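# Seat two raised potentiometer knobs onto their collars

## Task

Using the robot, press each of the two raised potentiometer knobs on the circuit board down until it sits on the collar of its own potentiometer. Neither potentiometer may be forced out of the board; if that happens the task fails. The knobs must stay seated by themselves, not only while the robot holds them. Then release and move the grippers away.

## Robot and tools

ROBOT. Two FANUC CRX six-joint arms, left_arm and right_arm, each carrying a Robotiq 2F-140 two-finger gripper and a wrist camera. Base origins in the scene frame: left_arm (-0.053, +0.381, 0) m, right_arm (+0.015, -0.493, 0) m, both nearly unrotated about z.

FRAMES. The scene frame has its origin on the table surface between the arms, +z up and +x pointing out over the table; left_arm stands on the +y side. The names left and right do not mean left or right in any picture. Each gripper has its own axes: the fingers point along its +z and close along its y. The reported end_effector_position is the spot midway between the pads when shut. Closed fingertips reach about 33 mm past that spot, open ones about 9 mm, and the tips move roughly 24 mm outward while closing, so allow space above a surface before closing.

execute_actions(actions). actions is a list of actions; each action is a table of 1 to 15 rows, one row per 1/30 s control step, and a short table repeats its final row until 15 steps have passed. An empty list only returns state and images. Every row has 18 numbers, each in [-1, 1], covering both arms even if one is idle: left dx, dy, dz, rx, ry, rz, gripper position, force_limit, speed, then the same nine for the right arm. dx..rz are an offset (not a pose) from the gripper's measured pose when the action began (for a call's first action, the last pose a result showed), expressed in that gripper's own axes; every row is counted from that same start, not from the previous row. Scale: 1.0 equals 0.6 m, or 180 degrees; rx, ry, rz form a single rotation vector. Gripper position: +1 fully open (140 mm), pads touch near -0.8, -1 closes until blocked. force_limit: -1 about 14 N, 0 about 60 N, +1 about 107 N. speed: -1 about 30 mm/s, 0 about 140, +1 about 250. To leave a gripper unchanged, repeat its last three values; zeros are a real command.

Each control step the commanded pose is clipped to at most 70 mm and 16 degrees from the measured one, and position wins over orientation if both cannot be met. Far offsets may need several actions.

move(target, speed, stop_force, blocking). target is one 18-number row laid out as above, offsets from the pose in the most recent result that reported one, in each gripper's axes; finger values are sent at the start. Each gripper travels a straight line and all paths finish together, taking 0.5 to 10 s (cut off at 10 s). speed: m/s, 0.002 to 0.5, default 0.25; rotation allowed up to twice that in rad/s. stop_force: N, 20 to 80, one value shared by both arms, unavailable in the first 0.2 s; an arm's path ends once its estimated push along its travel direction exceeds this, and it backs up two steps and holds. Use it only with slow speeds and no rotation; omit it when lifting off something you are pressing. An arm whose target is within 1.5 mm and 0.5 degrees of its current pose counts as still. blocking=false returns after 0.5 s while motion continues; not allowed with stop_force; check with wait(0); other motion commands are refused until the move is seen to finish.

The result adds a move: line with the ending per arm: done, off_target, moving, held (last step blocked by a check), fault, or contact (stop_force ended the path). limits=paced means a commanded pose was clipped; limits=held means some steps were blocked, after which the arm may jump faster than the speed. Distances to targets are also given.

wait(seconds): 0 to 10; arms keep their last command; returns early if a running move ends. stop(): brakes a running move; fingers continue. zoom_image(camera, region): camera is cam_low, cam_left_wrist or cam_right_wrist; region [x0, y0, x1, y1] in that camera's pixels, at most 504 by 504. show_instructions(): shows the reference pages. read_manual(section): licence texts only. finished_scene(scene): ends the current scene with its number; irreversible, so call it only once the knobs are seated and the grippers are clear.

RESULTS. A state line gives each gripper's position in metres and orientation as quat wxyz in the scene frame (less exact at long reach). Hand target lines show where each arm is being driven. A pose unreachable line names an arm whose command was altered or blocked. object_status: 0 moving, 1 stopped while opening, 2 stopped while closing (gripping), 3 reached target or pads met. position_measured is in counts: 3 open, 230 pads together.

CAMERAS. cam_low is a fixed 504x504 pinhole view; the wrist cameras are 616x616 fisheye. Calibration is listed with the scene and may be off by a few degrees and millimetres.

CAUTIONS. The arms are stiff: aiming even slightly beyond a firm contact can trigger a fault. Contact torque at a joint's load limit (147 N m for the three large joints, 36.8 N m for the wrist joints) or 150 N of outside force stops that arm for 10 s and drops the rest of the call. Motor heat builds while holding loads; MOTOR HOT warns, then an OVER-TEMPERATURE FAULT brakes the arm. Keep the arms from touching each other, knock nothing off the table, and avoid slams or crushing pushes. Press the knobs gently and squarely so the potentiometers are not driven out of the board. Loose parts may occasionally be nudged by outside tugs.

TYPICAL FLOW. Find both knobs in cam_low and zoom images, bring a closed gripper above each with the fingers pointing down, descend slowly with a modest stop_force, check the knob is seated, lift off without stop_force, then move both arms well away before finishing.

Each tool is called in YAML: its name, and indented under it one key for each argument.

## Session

execute_actions:
  actions: []

Scene clock: 0.00 s.
left_arm: end_effector_position=(+0.1845, +0.3855, +0.1417) position_measured=3 object_status=3 end_effector_quat_wxyz=(-0.048, -0.630, +0.774, -0.046) | right_arm: end_effector_position=(+0.8458, -0.5515, +0.3775) position_measured=3 object_status=3 end_effector_quat_wxyz=(+0.500, +0.599, -0.335, +0.527)
Joint positions: left_arm=[ 0.745 -0.555 -0.67   0.085 -1.559 -0.968] | right_arm=[ 0.504  0.95   0.51   1.594 -1.654 -0.189]
Joint velocities: left_arm=[0.    0.    0.    0.    0.001 0.   ] | right_arm=[-0.001 -0.     0.001  0.    -0.001  0.001]
Hand target (left_arm): +0.184, +0.386, +0.142; -0.048, -0.630, +0.774, -0.046
Hand target (right_arm): +0.846, -0.551, +0.378; +0.500, +0.599, -0.335, +0.527
camera_calibration (this result's frames):
cam_left_wrist: T_world_to_cam=[[-0.920577, 0.390461, 0.00878738, 0.009544], [0.377966, 0.884999, 0.271879, -0.444373], [0.0983815, 0.253607, -0.962291, 0.19494], [0, 0, 0, 1]] pos_world=[0.157565, 0.340105, 0.308321]
cam_right_wrist: T_world_to_cam=[[-0.913354, -0.259052, 0.314127, 0.511758], [-0.383961, 0.291259, -0.876209, 0.827389], [0.135491, -0.920902, -0.365488, -0.302445], [0, 0, 0, 1]] pos_world=[0.82608, -0.386935, 0.453669]

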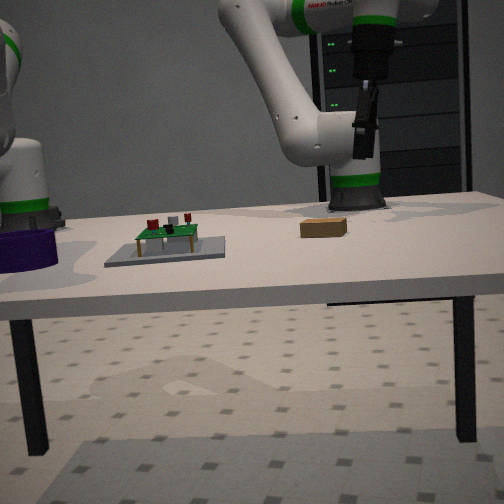

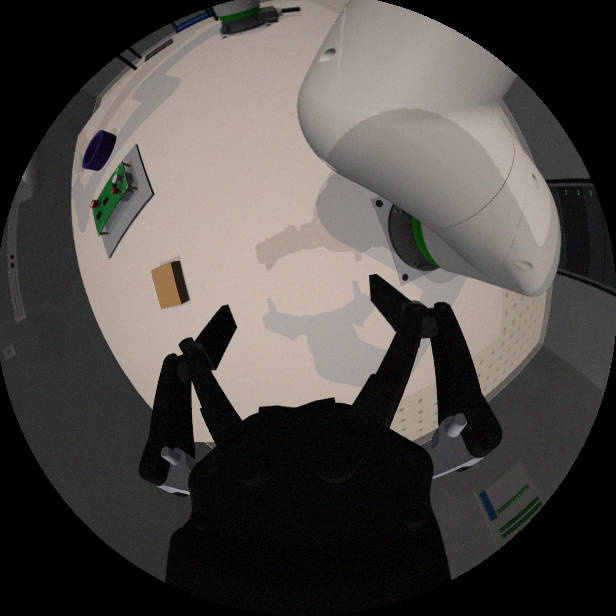

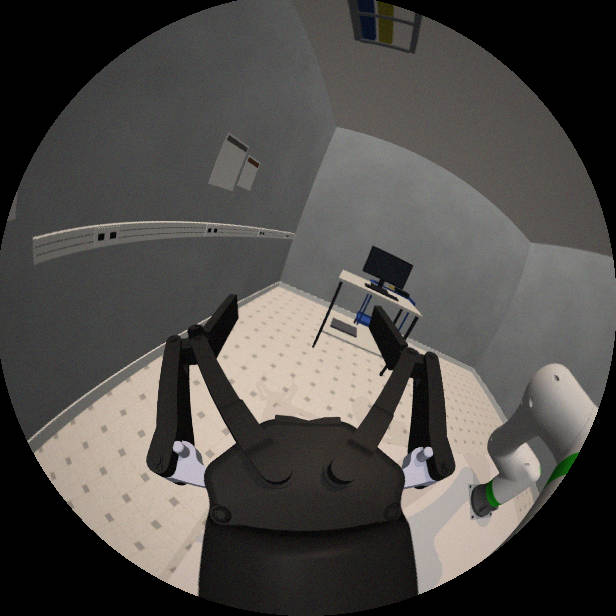

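move:
  target: [0.357,-0.611,0.049,0.001,-0.0424,-0.065,-1,0,0,0,0,0,0,0,0,1,0,0]
  speed: 0.4

zoom_image:
  camera: "cam_low"
  region: [140,195,200,245]

zoom_image:
  camera: "cam_left_wrist"
  region: [200,140,400,340]

Scene clock: 9.73 s.
left_arm: end_effector_position=(+0.5007, +0.1006, +0.1456) position_measured=233 object_status=3 end_effector_quat_wxyz=(-0.002, +0.707, -0.707, +0.000) | right_arm: end_effector_position=(+0.8458, -0.5515, +0.3775) position_measured=3 object_status=3 end_effector_quat_wxyz=(+0.500, +0.599, -0.335, +0.527)
Joint positions: left_arm=[-0.271  0.452  0.333 -0.003 -1.449  0.259] | right_arm=[ 0.504  0.95   0.51   1.594 -1.654 -0.189]
Joint velocities: left_arm=[-0.001  0.009  0.015 -0.002 -0.013  0.002] | right_arm=[ 0.001  0.     0.001 -0.     0.    -0.   ]
Hand target (left_arm): +0.501, +0.101, +0.146; -0.002, +0.707, -0.707, +0.000
Hand target (right_arm): +0.846, -0.551, +0.378; +0.500, +0.599, -0.335, +0.527
Off the commanded pose (left_arm): 0.002 m, 0 deg.
Off the commanded pose (right_arm): 0.000 m, 0 deg.
move: done; limits=paced
camera_calibration (this result's frames):
cam_left_wrist: T_world_to_cam=[[-0.980489, 0.191863, 0.0427762, 0.45688], [0.193013, 0.898429, 0.394426, -0.239357], [0.0372443, 0.394987, -0.917932, 0.249743], [0, 0, 0, 1]] pos_world=[0.484863, 0.0287417, 0.304112]
cam_right_wrist: T_world_to_cam=[[-0.913354, -0.259052, 0.314127, 0.511758], [-0.383961, 0.291259, -0.876209, 0.827389], [0.135491, -0.920902, -0.365488, -0.302445], [0, 0, 0, 1]] pos_world=[0.82608, -0.386935, 0.453669]

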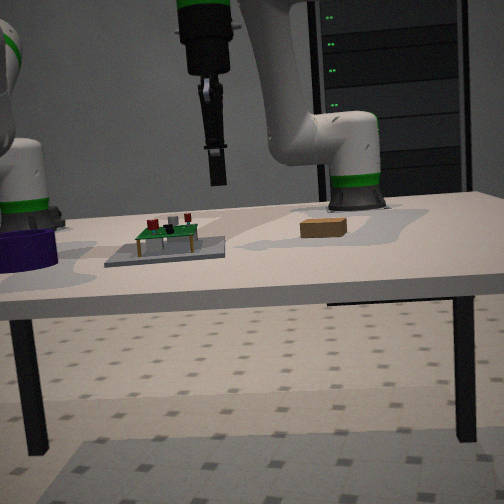

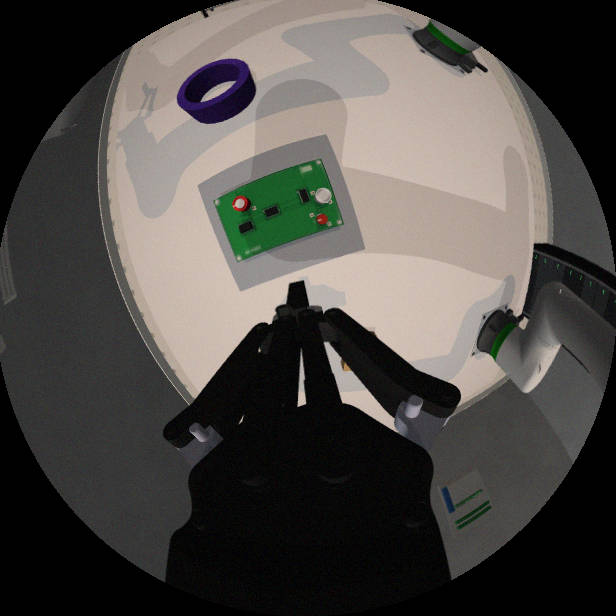

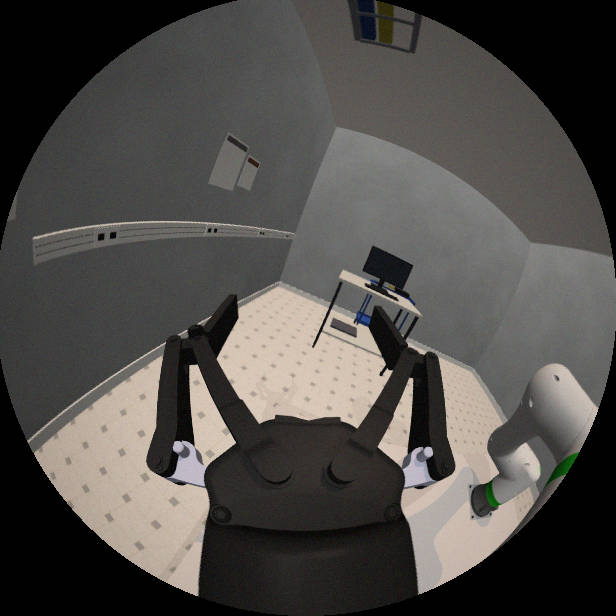

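Region (140, 195, 200, 245) of cam_low's 504x504 image, scaled by 8.400, with more detail than that image has.

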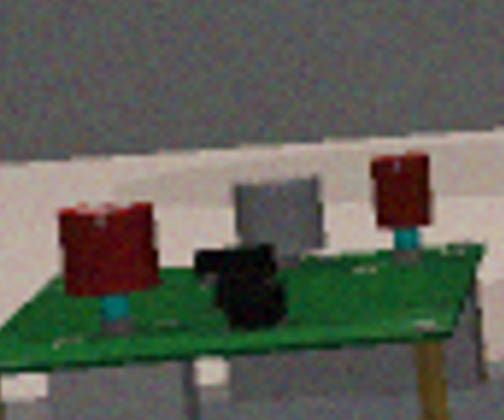

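Region (200, 140, 400, 340) of cam_left_wrist's 616x616 image, scaled by 2.520, with more detail than that image has.

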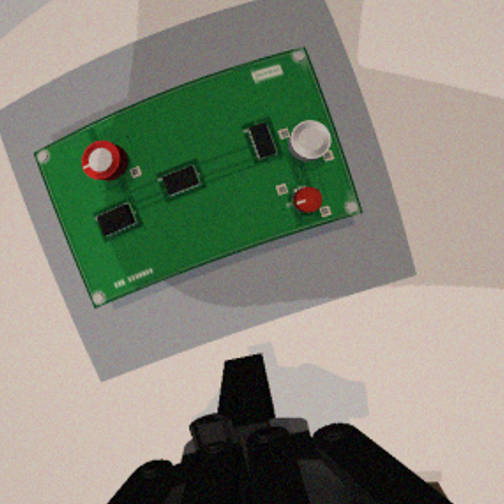

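move:
  target: [0.119,0.08,0.072,0,0,0,-1,0,0,0,0,0,0,0,0,1,0,0]

zoom_image:
  camera: "cam_low"
  region: [140,195,200,245]

zoom_image:
  camera: "cam_left_wrist"
  region: [240,230,360,330]

Scene clock: 21.10 s.
left_arm: end_effector_position=(+0.4529, +0.0293, +0.1024) position_measured=233 object_status=3 end_effector_quat_wxyz=(-0.002, +0.707, -0.707, +0.001) | right_arm: end_effector_position=(+0.8458, -0.5515, +0.3775) position_measured=3 object_status=3 end_effector_quat_wxyz=(+0.500, +0.599, -0.335, +0.527)
Joint positions: left_arm=[-0.409  0.459  0.241 -0.003 -1.35   0.396] | right_arm=[ 0.504  0.95   0.51   1.594 -1.654 -0.189]
Joint velocities: left_arm=[-0.002  0.001 -0.    -0.     0.001  0.002] | right_arm=[ 0.002  0.001  0.     0.     0.    -0.   ]
Hand target (left_arm): +0.453, +0.029, +0.102; -0.002, +0.707, -0.707, +0.001
Hand target (right_arm): +0.846, -0.551, +0.378; +0.500, +0.599, -0.335, +0.527
Off the commanded pose (left_arm): 0.000 m, 0 deg.
Off the commanded pose (right_arm): 0.000 m, 0 deg.
move: done
camera_calibration (this result's frames):
cam_left_wrist: T_world_to_cam=[[-0.980459, 0.192098, 0.0424049, 0.4256], [0.193077, 0.898356, 0.39456, -0.14904], [0.0376996, 0.395037, -0.917891, 0.239776], [0, 0, 0, 1]] pos_world=[0.43702, -0.0425869, 0.260846]
cam_right_wrist: T_world_to_cam=[[-0.913354, -0.259052, 0.314128, 0.511758], [-0.383961, 0.291259, -0.876209, 0.827389], [0.135491, -0.920902, -0.365488, -0.302445], [0, 0, 0, 1]] pos_world=[0.82608, -0.386935, 0.453668]

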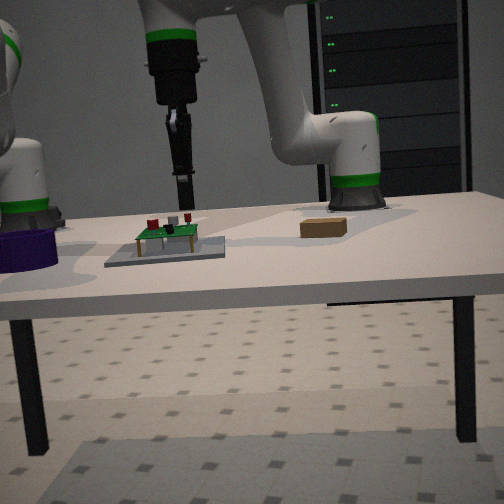

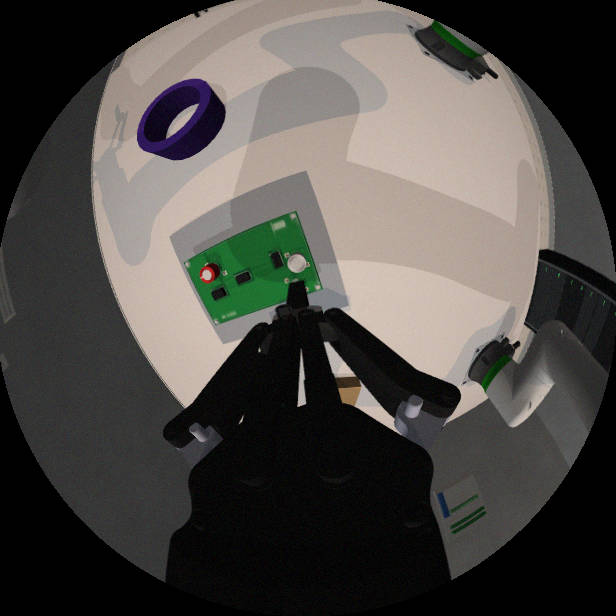

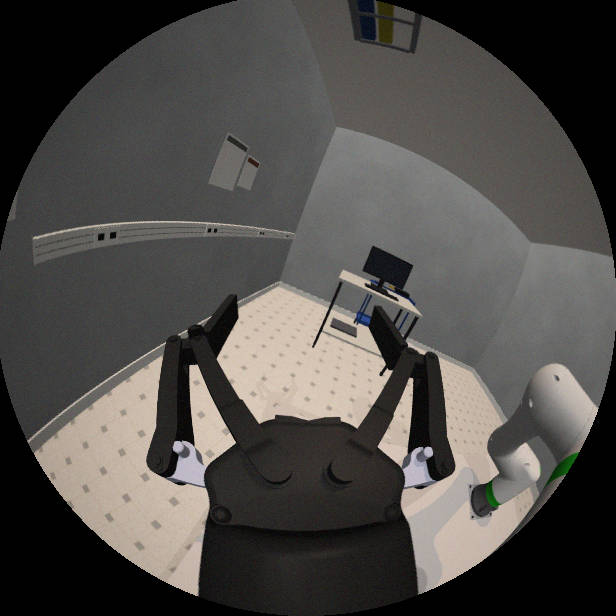

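Region (140, 195, 200, 245) of cam_low's 504x504 image, scaled by 8.400, with more detail than that image has.

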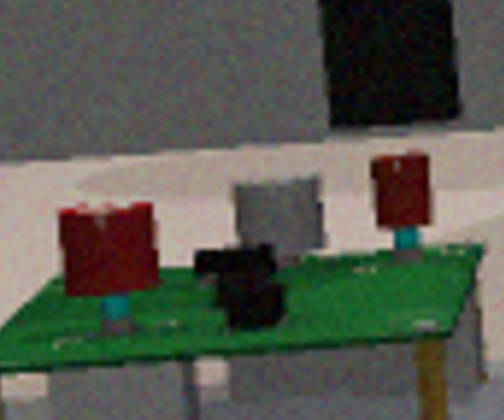

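Region (240, 230, 360, 330) of cam_left_wrist's 616x616 image, scaled by 4.200, with more detail than that image has.

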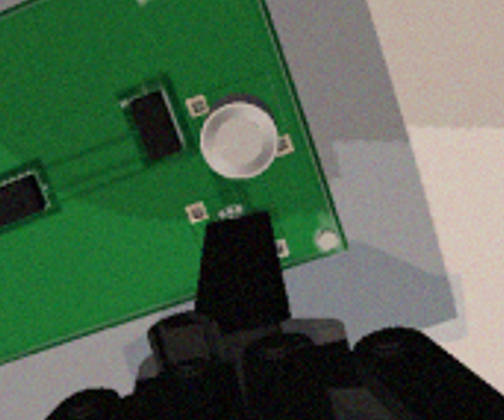

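Gap about 8 mm and shaft about 5 mm; descending 13.5 mm, then releasing.

execute_actions:
  actions:
    - [[0,0,0.011,0,0,0,-1,0,0,0,0,0,0,0,0,1,0,0]]
    - [[0,0,0.003,0,0,0,-1,0,0,0,0,0,0,0,0,1,0,0],[0,0,0.003,0,0,0,-1,0,0,0,0,0,0,0,0,1,0,0],[0,0,0.006,0,0,0,-1,0,0,0,0,0,0,0,0,1,0,0]]
    - [[0,0,0.003,0,0,0,-1,0,0,0,0,0,0,0,0,1,0,0],[0,0,0.003,0,0,0,-1,0,0,0,0,0,0,0,0,1,0,0],[0,0,0.0055,0,0,0,-1,0,0,0,0,0,0,0,0,1,0,0]]
    - [[0,0,-0.008,0,0,0,-1,0,0,0,0,0,0,0,0,1,0,0]]

zoom_image:
  camera: "cam_low"
  region: [170,205,206,235]

Scene clock: 31.87 s.
left_arm: end_effector_position=(+0.4529, +0.0293, +0.0937) position_measured=233 object_status=3 end_effector_quat_wxyz=(-0.002, +0.707, -0.707, +0.001) | right_arm: end_effector_position=(+0.8458, -0.5515, +0.3775) position_measured=3 object_status=3 end_effector_quat_wxyz=(+0.500, +0.599, -0.335, +0.527)
Joint positions: left_arm=[-0.409  0.464  0.227 -0.004 -1.331  0.396] | right_arm=[ 0.504  0.95   0.51   1.594 -1.654 -0.189]
Joint velocities: left_arm=[-0.    -0.     0.     0.     0.002 -0.   ] | right_arm=[ 0.001  0.001 -0.     0.     0.    -0.   ]
Hand target (left_arm): +0.453, +0.029, +0.094; -0.002, +0.707, -0.707, +0.001
Hand target (right_arm): +0.846, -0.551, +0.378; +0.500, +0.599, -0.335, +0.527
Off the commanded pose (left_arm): 0.000 m, 0 deg.
Off the commanded pose (right_arm): 0.000 m, 0 deg.
camera_calibration (this result's frames):
cam_left_wrist: T_world_to_cam=[[-0.980465, 0.19207, 0.0423982, 0.425951], [0.193047, 0.898351, 0.394587, -0.145589], [0.0376998, 0.395064, -0.91788, 0.231834], [0, 0, 0, 1]] pos_world=[0.436996, -0.0426118, 0.252183]
cam_right_wrist: T_world_to_cam=[[-0.913354, -0.259052, 0.314128, 0.511757], [-0.383961, 0.291259, -0.876209, 0.827389], [0.135491, -0.920902, -0.365488, -0.302445], [0, 0, 0, 1]] pos_world=[0.82608, -0.386934, 0.453668]

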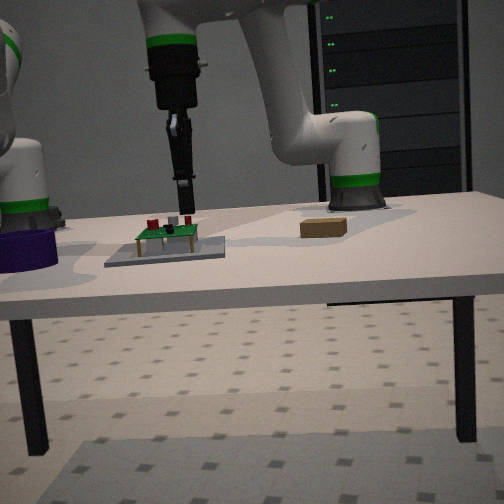

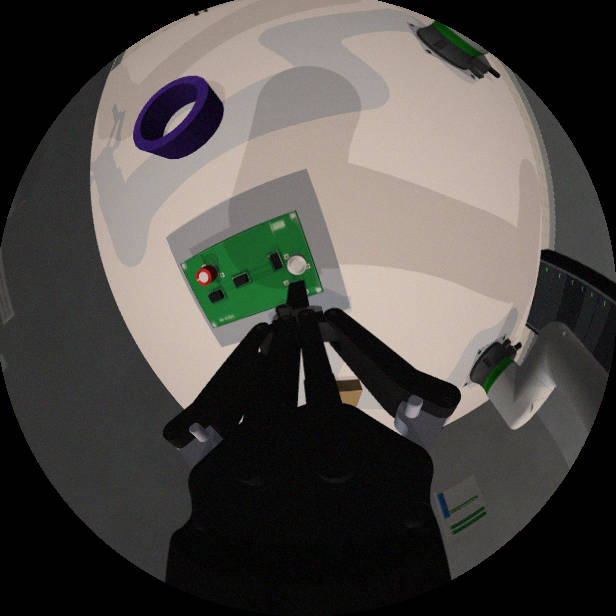

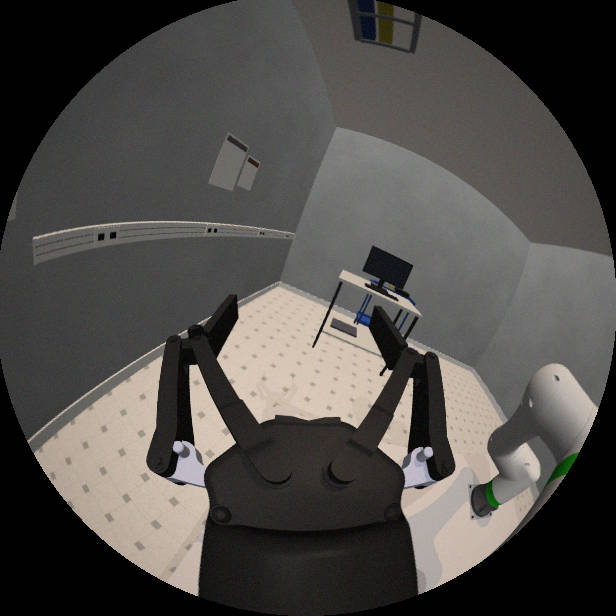

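Region (170, 205, 206, 235) of cam_low's 504x504 image, scaled by 14.000, with more detail than that image has.

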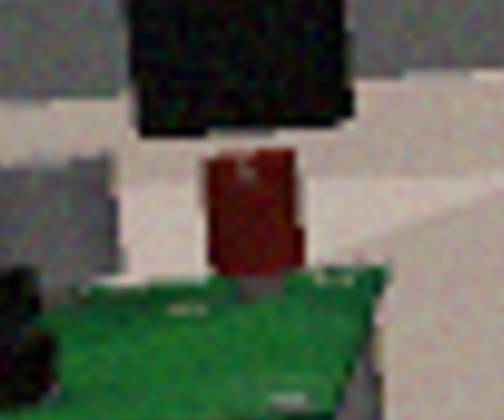

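execute_actions:
  actions:
    - [[0,0,0.0055,0,0,0,-1,0,0,0,0,0,0,0,0,1,0,0]]
    - [[0,0,0.001,0,0,0,-1,0,0,0,0,0,0,0,0,1,0,0],[0,0,0.002,0,0,0,-1,0,0,0,0,0,0,0,0,1,0,0],[0,0,0.002,0,0,0,-1,0,0,0,0,0,0,0,0,1,0,0],[0,0,0.003,0,0,0,-1,0,0,0,0,0,0,0,0,1,0,0]]
    - [[0,0,-0.025,0,0,0,-1,0,0,0,0,0,0,0,0,1,0,0]]

zoom_image:
  camera: "cam_low"
  region: [170,205,206,235]

move:
  target: [0.074,-0.162,-0.004,0,0,0,-1,0,0,0,0,0,0,0,0,1,0,0]

zoom_image:
  camera: "cam_low"
  region: [135,208,171,238]

Scene clock: 48.20 s.
left_arm: end_effector_position=(+0.4529, +0.0293, +0.1036) position_measured=233 object_status=3 end_effector_quat_wxyz=(-0.002, +0.707, -0.707, +0.001) | right_arm: end_effector_position=(+0.8458, -0.5515, +0.3775) position_measured=3 object_status=3 end_effector_quat_wxyz=(+0.500, +0.599, -0.335, +0.527)
Joint positions: left_arm=[-0.409  0.459  0.243 -0.004 -1.352  0.396] | right_arm=[ 0.504  0.95   0.51   1.594 -1.654 -0.189]
Joint velocities: left_arm=[-0.     0.     0.001  0.     0.002 -0.001] | right_arm=[-0.     0.     0.001  0.    -0.     0.   ]
Hand target (left_arm): +0.453, +0.029, +0.104; -0.002, +0.707, -0.707, +0.001
Hand target (right_arm): +0.846, -0.551, +0.378; +0.500, +0.599, -0.335, +0.527
Off the commanded pose (left_arm): 0.000 m, 0 deg.
Off the commanded pose (right_arm): 0.000 m, 0 deg.
camera_calibration (this result's frames):
cam_left_wrist: T_world_to_cam=[[-0.98047, 0.192044, 0.0423943, 0.425541], [0.193022, 0.898358, 0.394583, -0.149469], [0.0376919, 0.39506, -0.917882, 0.240897], [0, 0, 0, 1]] pos_world=[0.437001, -0.0426146, 0.262052]
cam_right_wrist: T_world_to_cam=[[-0.913354, -0.259052, 0.314127, 0.511758], [-0.383961, 0.291259, -0.876209, 0.827389], [0.135491, -0.920902, -0.365488, -0.302445], [0, 0, 0, 1]] pos_world=[0.82608, -0.386935, 0.453669]

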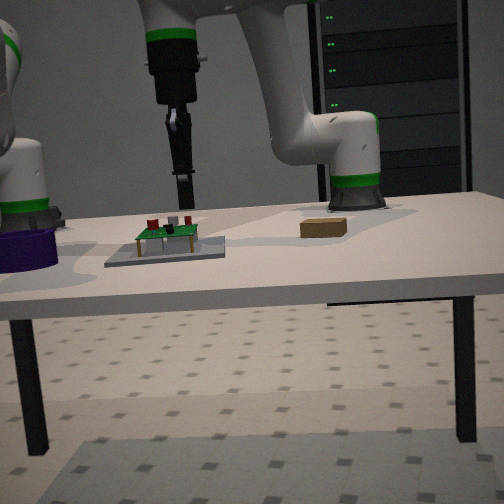

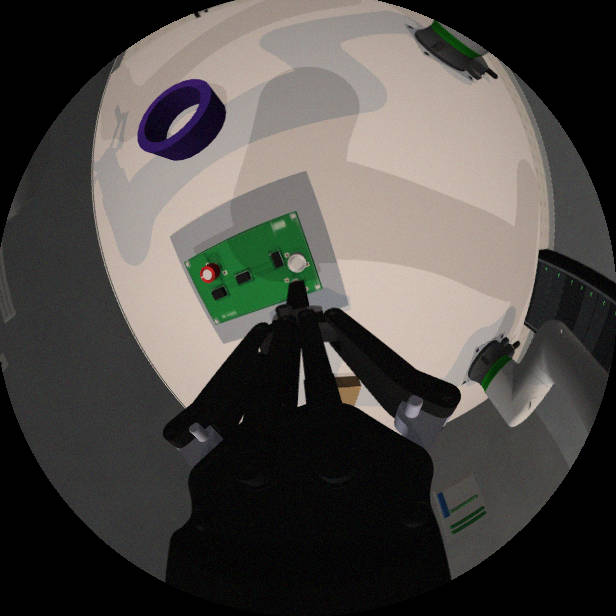

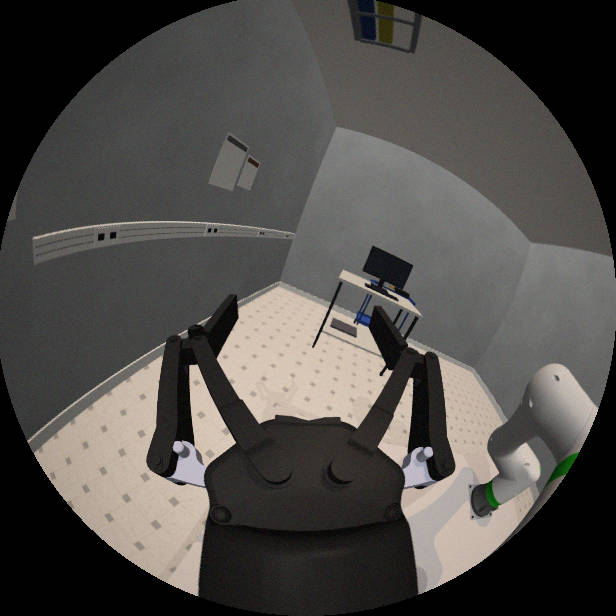

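Region (170, 205, 206, 235) of cam_low's 504x504 image, scaled by 14.000, with more detail than that image has.

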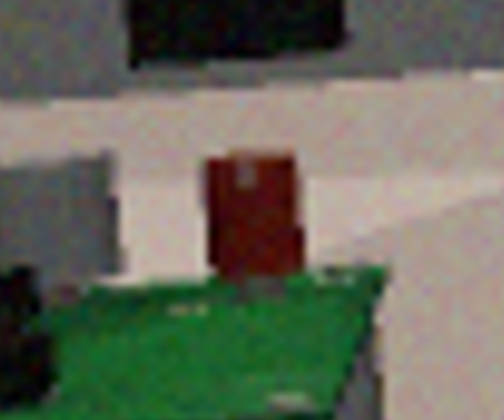

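Scene clock: 49.23 s.
left_arm: end_effector_position=(+0.5503, -0.0151, +0.1062) position_measured=233 object_status=3 end_effector_quat_wxyz=(-0.002, +0.707, -0.707, +0.001) | right_arm: end_effector_position=(+0.8458, -0.5515, +0.3775) position_measured=3 object_status=3 end_effector_quat_wxyz=(+0.500, +0.599, -0.335, +0.527)
Joint positions: left_arm=[-0.414  0.75   0.699 -0.003 -1.517  0.401] | right_arm=[ 0.504  0.95   0.51   1.594 -1.654 -0.189]
Joint velocities: left_arm=[-0.001  0.01   0.017 -0.003 -0.013  0.001] | right_arm=[-0.     0.    -0.    -0.    -0.001  0.   ]
Hand target (left_arm): +0.550, -0.015, +0.106; -0.002, +0.707, -0.707, +0.001
Hand target (right_arm): +0.846, -0.551, +0.378; +0.500, +0.599, -0.335, +0.527
Off the commanded pose (left_arm): 0.000 m, 0 deg.
Off the commanded pose (right_arm): 0.000 m, 0 deg.
move: done
camera_calibration (this result's frames):
cam_left_wrist: T_world_to_cam=[[-0.980571, 0.191616, 0.0419857, 0.529559], [0.192474, 0.898535, 0.394448, -0.129184], [0.037857, 0.394866, -0.917959, 0.257109], [0, 0, 0, 1]] pos_world=[0.534402, -0.0869189, 0.264738]
cam_right_wrist: T_world_to_cam=[[-0.913354, -0.259052, 0.314127, 0.511758], [-0.383961, 0.291259, -0.876209, 0.827389], [0.135491, -0.920902, -0.365488, -0.302445], [0, 0, 0, 1]] pos_world=[0.82608, -0.386935, 0.453669]

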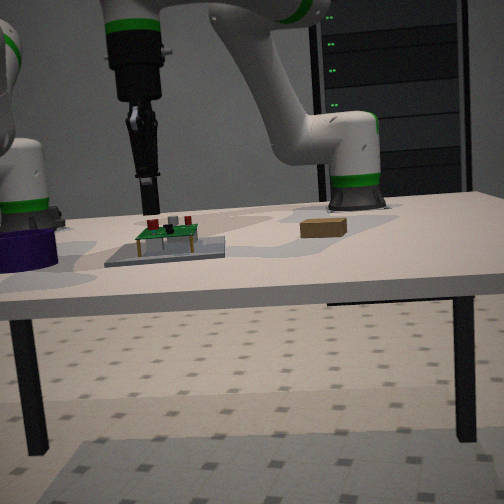

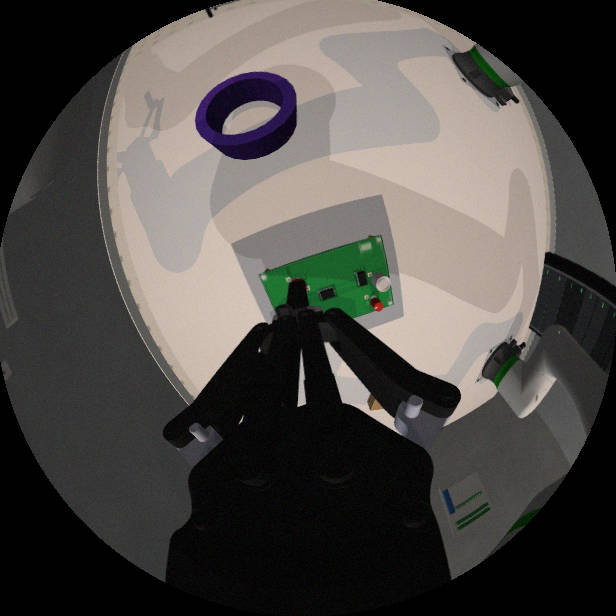

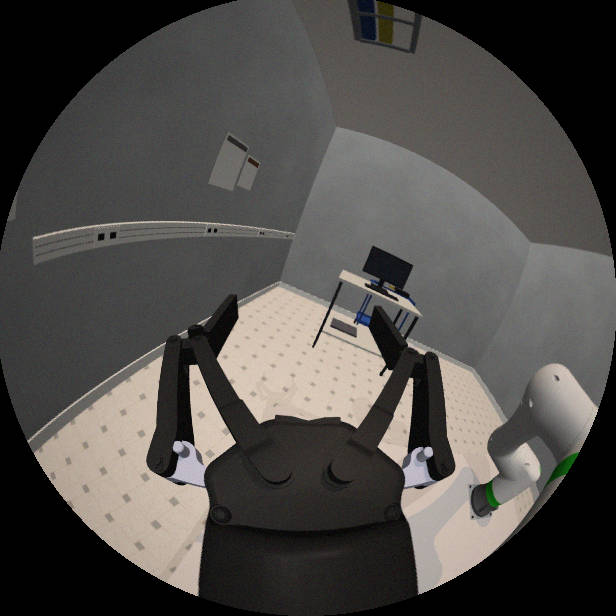

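Region (135, 208, 171, 238) of cam_low's 504x504 image, scaled by 14.000, with more detail than that image has.

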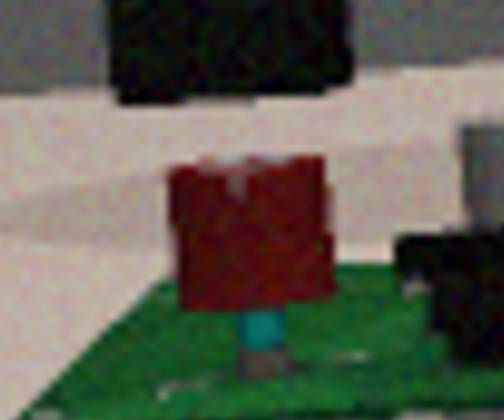

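move:
  target: [0,0,0.024,0,0,0,-1,0,0,0,0,0,0,0,0,1,0,0]
  speed: 0.015

zoom_image:
  camera: "cam_low"
  region: [135,208,171,238]

execute_actions:
  actions:
    - [[0,0,-0.006,0,0,0,-1,0,0,0,0,0,0,0,0,1,0,0]]

zoom_image:
  camera: "cam_low"
  region: [135,208,171,238]

Scene clock: 59.43 s.
left_arm: end_effector_position=(+0.5503, -0.0151, +0.0920) position_measured=233 object_status=3 end_effector_quat_wxyz=(-0.002, +0.707, -0.707, +0.001) | right_arm: end_effector_position=(+0.8458, -0.5515, +0.3775) position_measured=3 object_status=3 end_effector_quat_wxyz=(+0.500, +0.599, -0.335, +0.527)
Joint positions: left_arm=[-0.414  0.753  0.671 -0.003 -1.486  0.401] | right_arm=[ 0.504  0.95   0.51   1.594 -1.654 -0.189]
Joint velocities: left_arm=[-0.     0.    -0.003 -0.001  0.004 -0.   ] | right_arm=[-0.001 -0.001  0.     0.     0.    -0.   ]
Hand target (left_arm): +0.550, -0.015, +0.092; -0.002, +0.707, -0.707, +0.001
Hand target (right_arm): +0.846, -0.551, +0.378; +0.500, +0.599, -0.335, +0.527
Off the commanded pose (left_arm): 0.000 m, 0 deg.
Off the commanded pose (right_arm): 0.000 m, 0 deg.
move: done
camera_calibration (this result's frames):
cam_left_wrist: T_world_to_cam=[[-0.980552, 0.191723, 0.0419611, 0.530136], [0.192563, 0.898522, 0.394433, -0.123562], [0.0379187, 0.394842, -0.917966, 0.244018], [0, 0, 0, 1]] pos_world=[0.534366, -0.0869643, 0.250492]
cam_right_wrist: T_world_to_cam=[[-0.913354, -0.259052, 0.314127, 0.511758], [-0.383961, 0.291259, -0.876209, 0.827389], [0.135491, -0.920902, -0.365488, -0.302445], [0, 0, 0, 1]] pos_world=[0.82608, -0.386935, 0.453668]

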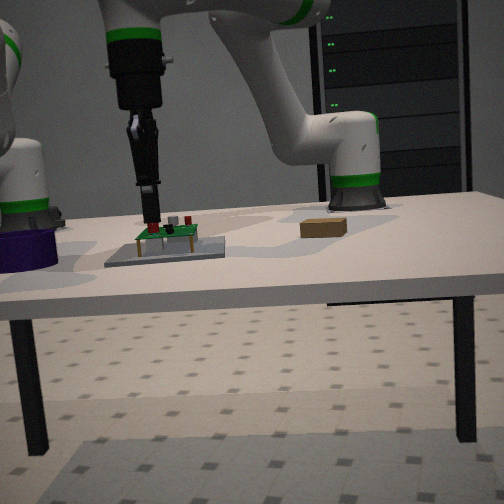

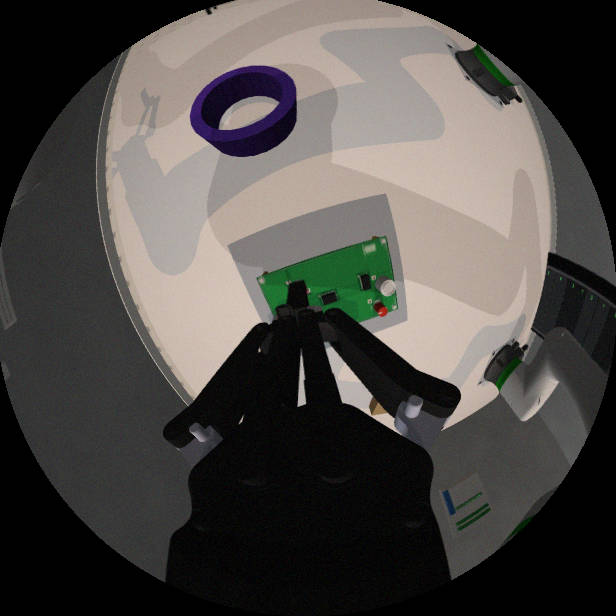

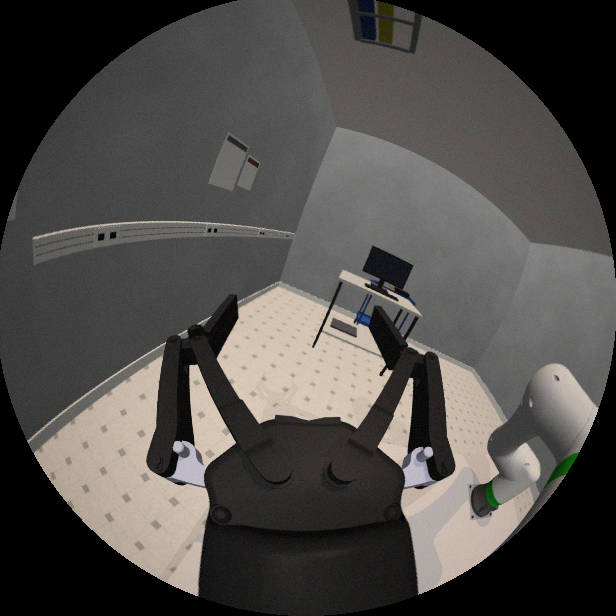

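Region (135, 208, 171, 238) of cam_low's 504x504 image, scaled by 14.000, with more detail than that image has.

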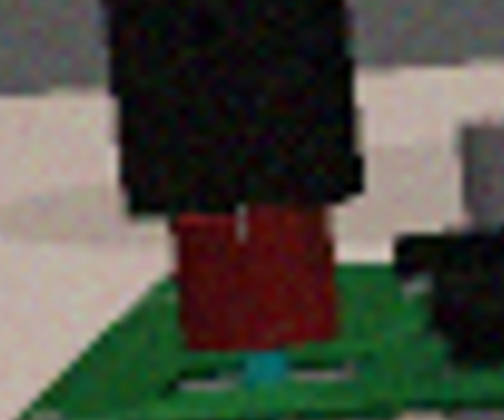

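Scene clock: 59.93 s.
left_arm: end_effector_position=(+0.5503, -0.0151, +0.0956) position_measured=233 object_status=3 end_effector_quat_wxyz=(-0.002, +0.707, -0.707, +0.001) | right_arm: end_effector_position=(+0.8458, -0.5515, +0.3775) position_measured=3 object_status=3 end_effector_quat_wxyz=(+0.500, +0.599, -0.335, +0.527)
Joint positions: left_arm=[-0.414  0.752  0.678 -0.003 -1.494  0.401] | right_arm=[ 0.504  0.95   0.51   1.594 -1.654 -0.189]
Joint velocities: left_arm=[-0.    -0.     0.001 -0.001  0.002 -0.   ] | right_arm=[-0.    -0.    -0.001 -0.     0.     0.   ]
Hand target (left_arm): +0.550, -0.015, +0.096; -0.002, +0.707, -0.707, +0.001
Hand target (right_arm): +0.846, -0.551, +0.378; +0.500, +0.599, -0.335, +0.527
Off the commanded pose (left_arm): 0.000 m, 0 deg.
Off the commanded pose (right_arm): 0.000 m, 0 deg.
camera_calibration (this result's frames):
cam_left_wrist: T_world_to_cam=[[-0.980556, 0.191697, 0.0419714, 0.529984], [0.192543, 0.898525, 0.394437, -0.124966], [0.0378999, 0.394849, -0.917964, 0.247316], [0, 0, 0, 1]] pos_world=[0.534367, -0.0869638, 0.254075]
cam_right_wrist: T_world_to_cam=[[-0.913354, -0.259052, 0.314128, 0.511757], [-0.383961, 0.291259, -0.876209, 0.827389], [0.135491, -0.920902, -0.365488, -0.302445], [0, 0, 0, 1]] pos_world=[0.82608, -0.386935, 0.453668]

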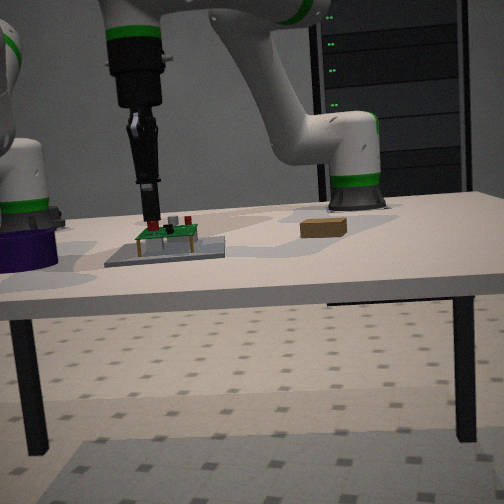

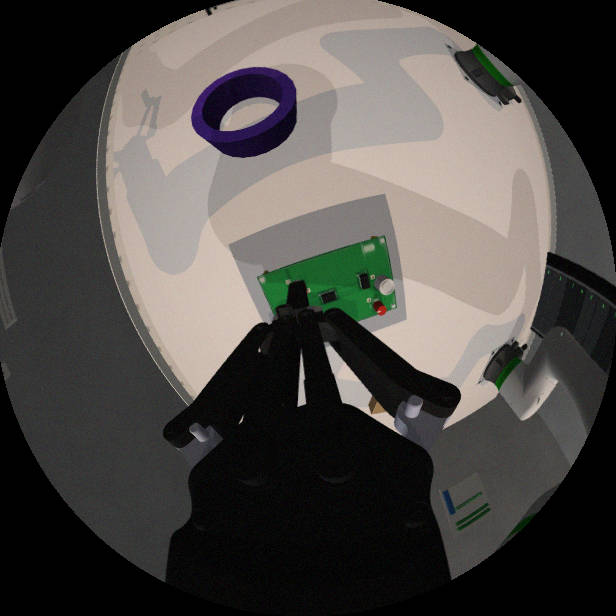

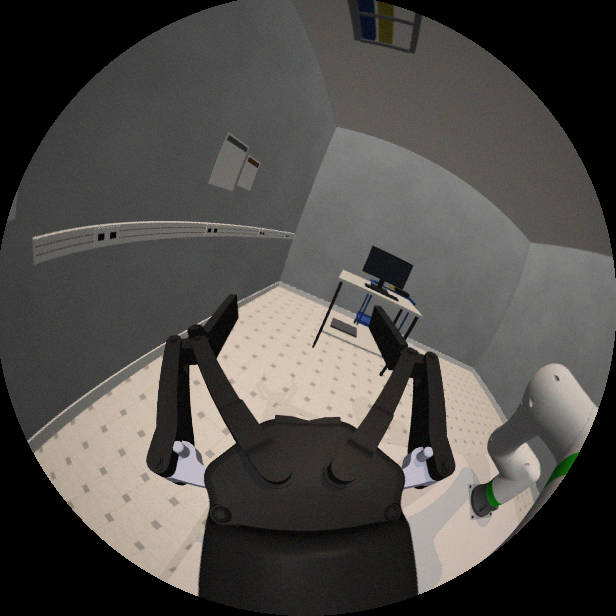

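Region (135, 208, 171, 238) of cam_low's 504x504 image, scaled by 14.000, with more detail than that image has.

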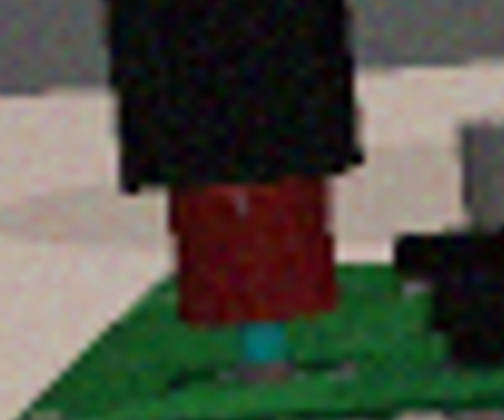

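This spot is soft. Going 4 mm deeper.

move:
  target: [0,0,0.013,0,0,0,-1,0,0,0,0,0,0,0,0,1,0,0]
  speed: 0.01

move:
  target: [0,0,-0.014,0,0,0,-1,0,0,0,0,0,0,0,0,1,0,0]

zoom_image:
  camera: "cam_low"
  region: [135,208,171,238]

Scene clock: 66.87 s.
left_arm: end_effector_position=(+0.5503, -0.0151, +0.0879) position_measured=233 object_status=3 end_effector_quat_wxyz=(-0.002, +0.707, -0.707, +0.001) | right_arm: end_effector_position=(+0.8458, -0.5515, +0.3775) position_measured=3 object_status=3 end_effector_quat_wxyz=(+0.500, +0.599, -0.335, +0.527)
Joint positions: left_arm=[-0.414  0.754  0.663 -0.003 -1.477  0.401] | right_arm=[ 0.504  0.95   0.51   1.594 -1.654 -0.189]
Joint velocities: left_arm=[-0.     0.    -0.002 -0.001  0.002 -0.   ] | right_arm=[ 0.001 -0.    -0.    -0.    -0.     0.   ]
Hand target (left_arm): +0.550, -0.015, +0.088; -0.002, +0.707, -0.707, +0.001
Hand target (right_arm): +0.846, -0.551, +0.378; +0.500, +0.599, -0.335, +0.527
Off the commanded pose (left_arm): 0.000 m, 0 deg.
Off the commanded pose (right_arm): 0.000 m, 0 deg.
move: done
camera_calibration (this result's frames):
cam_left_wrist: T_world_to_cam=[[-0.980545, 0.191751, 0.0419852, 0.530298], [0.192599, 0.898519, 0.394422, -0.121947], [0.0379063, 0.394835, -0.91797, 0.240233], [0, 0, 0, 1]] pos_world=[0.534361, -0.086966, 0.24636]
cam_right_wrist: T_world_to_cam=[[-0.913354, -0.259052, 0.314127, 0.511758], [-0.383961, 0.291259, -0.876209, 0.827389], [0.135491, -0.920902, -0.365488, -0.302445], [0, 0, 0, 1]] pos_world=[0.82608, -0.386935, 0.453669]

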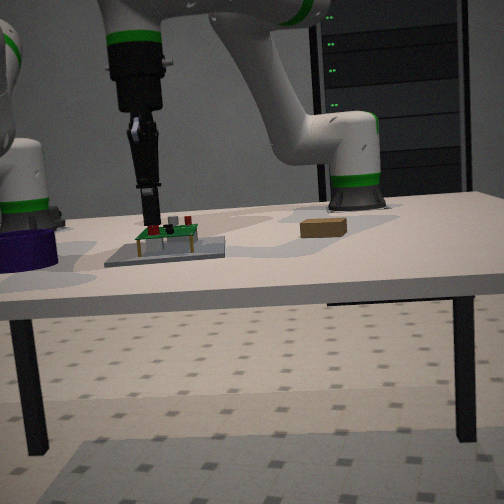

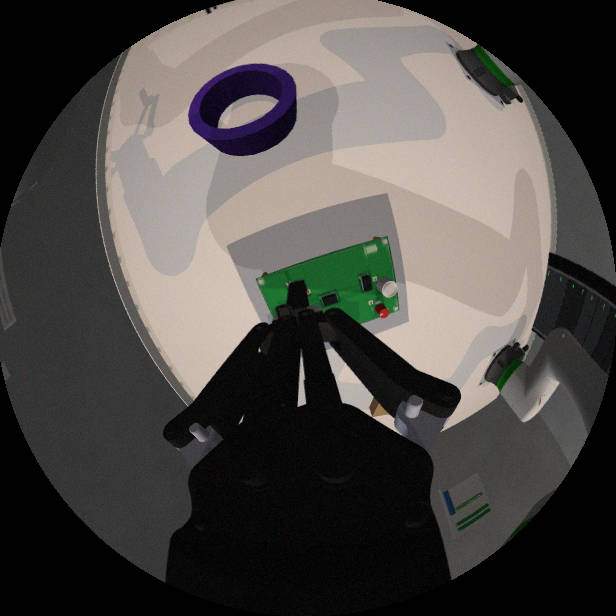

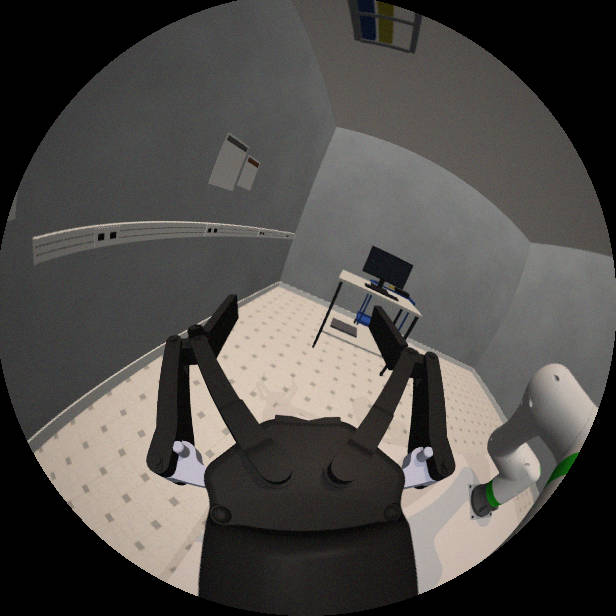

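Scene clock: 67.57 s.
left_arm: end_effector_position=(+0.5503, -0.0151, +0.0962) position_measured=233 object_status=3 end_effector_quat_wxyz=(-0.002, +0.707, -0.707, +0.001) | right_arm: end_effector_position=(+0.8458, -0.5515, +0.3775) position_measured=3 object_status=3 end_effector_quat_wxyz=(+0.500, +0.599, -0.335, +0.527)
Joint positions: left_arm=[-0.414  0.752  0.679 -0.003 -1.495  0.401] | right_arm=[ 0.504  0.95   0.51   1.594 -1.654 -0.189]
Joint velocities: left_arm=[-0.    -0.     0.002 -0.    -0.003 -0.001] | right_arm=[ 0.    -0.     0.001 -0.     0.    -0.   ]
Hand target (left_arm): +0.550, -0.015, +0.096; -0.002, +0.707, -0.707, +0.001
Hand target (right_arm): +0.846, -0.551, +0.378; +0.500, +0.599, -0.335, +0.527
Off the commanded pose (left_arm): 0.000 m, 0 deg.
Off the commanded pose (right_arm): 0.000 m, 0 deg.
move: done
camera_calibration (this result's frames):
cam_left_wrist: T_world_to_cam=[[-0.980557, 0.191692, 0.041983, 0.529952], [0.192544, 0.898529, 0.394426, -0.125197], [0.0378853, 0.394841, -0.917968, 0.247872], [0, 0, 0, 1]] pos_world=[0.534363, -0.0869649, 0.254671]
cam_right_wrist: T_world_to_cam=[[-0.913354, -0.259052, 0.314128, 0.511758], [-0.383961, 0.291259, -0.876209, 0.827389], [0.135491, -0.920902, -0.365488, -0.302445], [0, 0, 0, 1]] pos_world=[0.82608, -0.386935, 0.453668]

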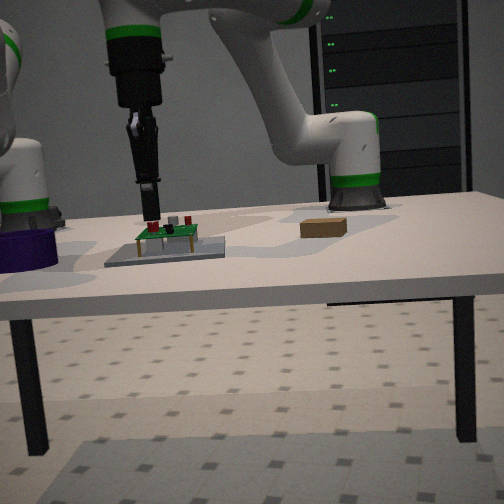

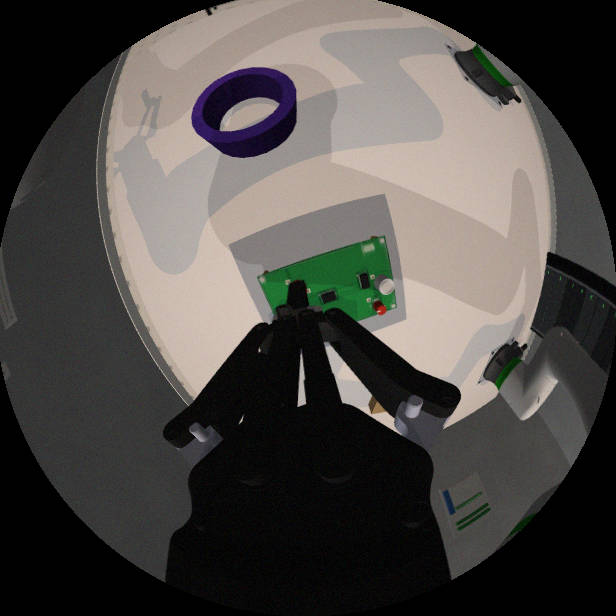

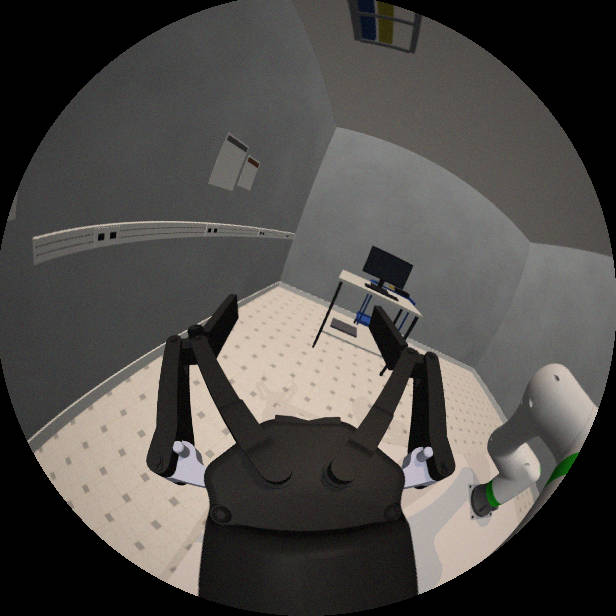

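Region (135, 208, 171, 238) of cam_low's 504x504 image, scaled by 14.000, with more detail than that image has.

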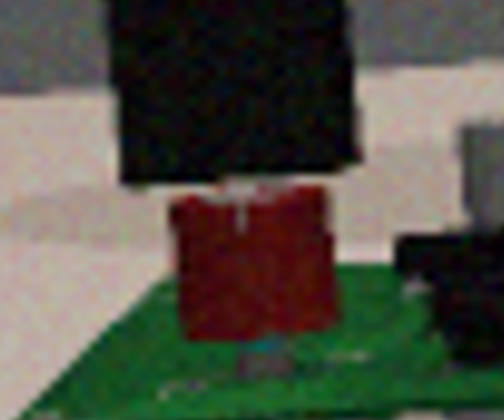

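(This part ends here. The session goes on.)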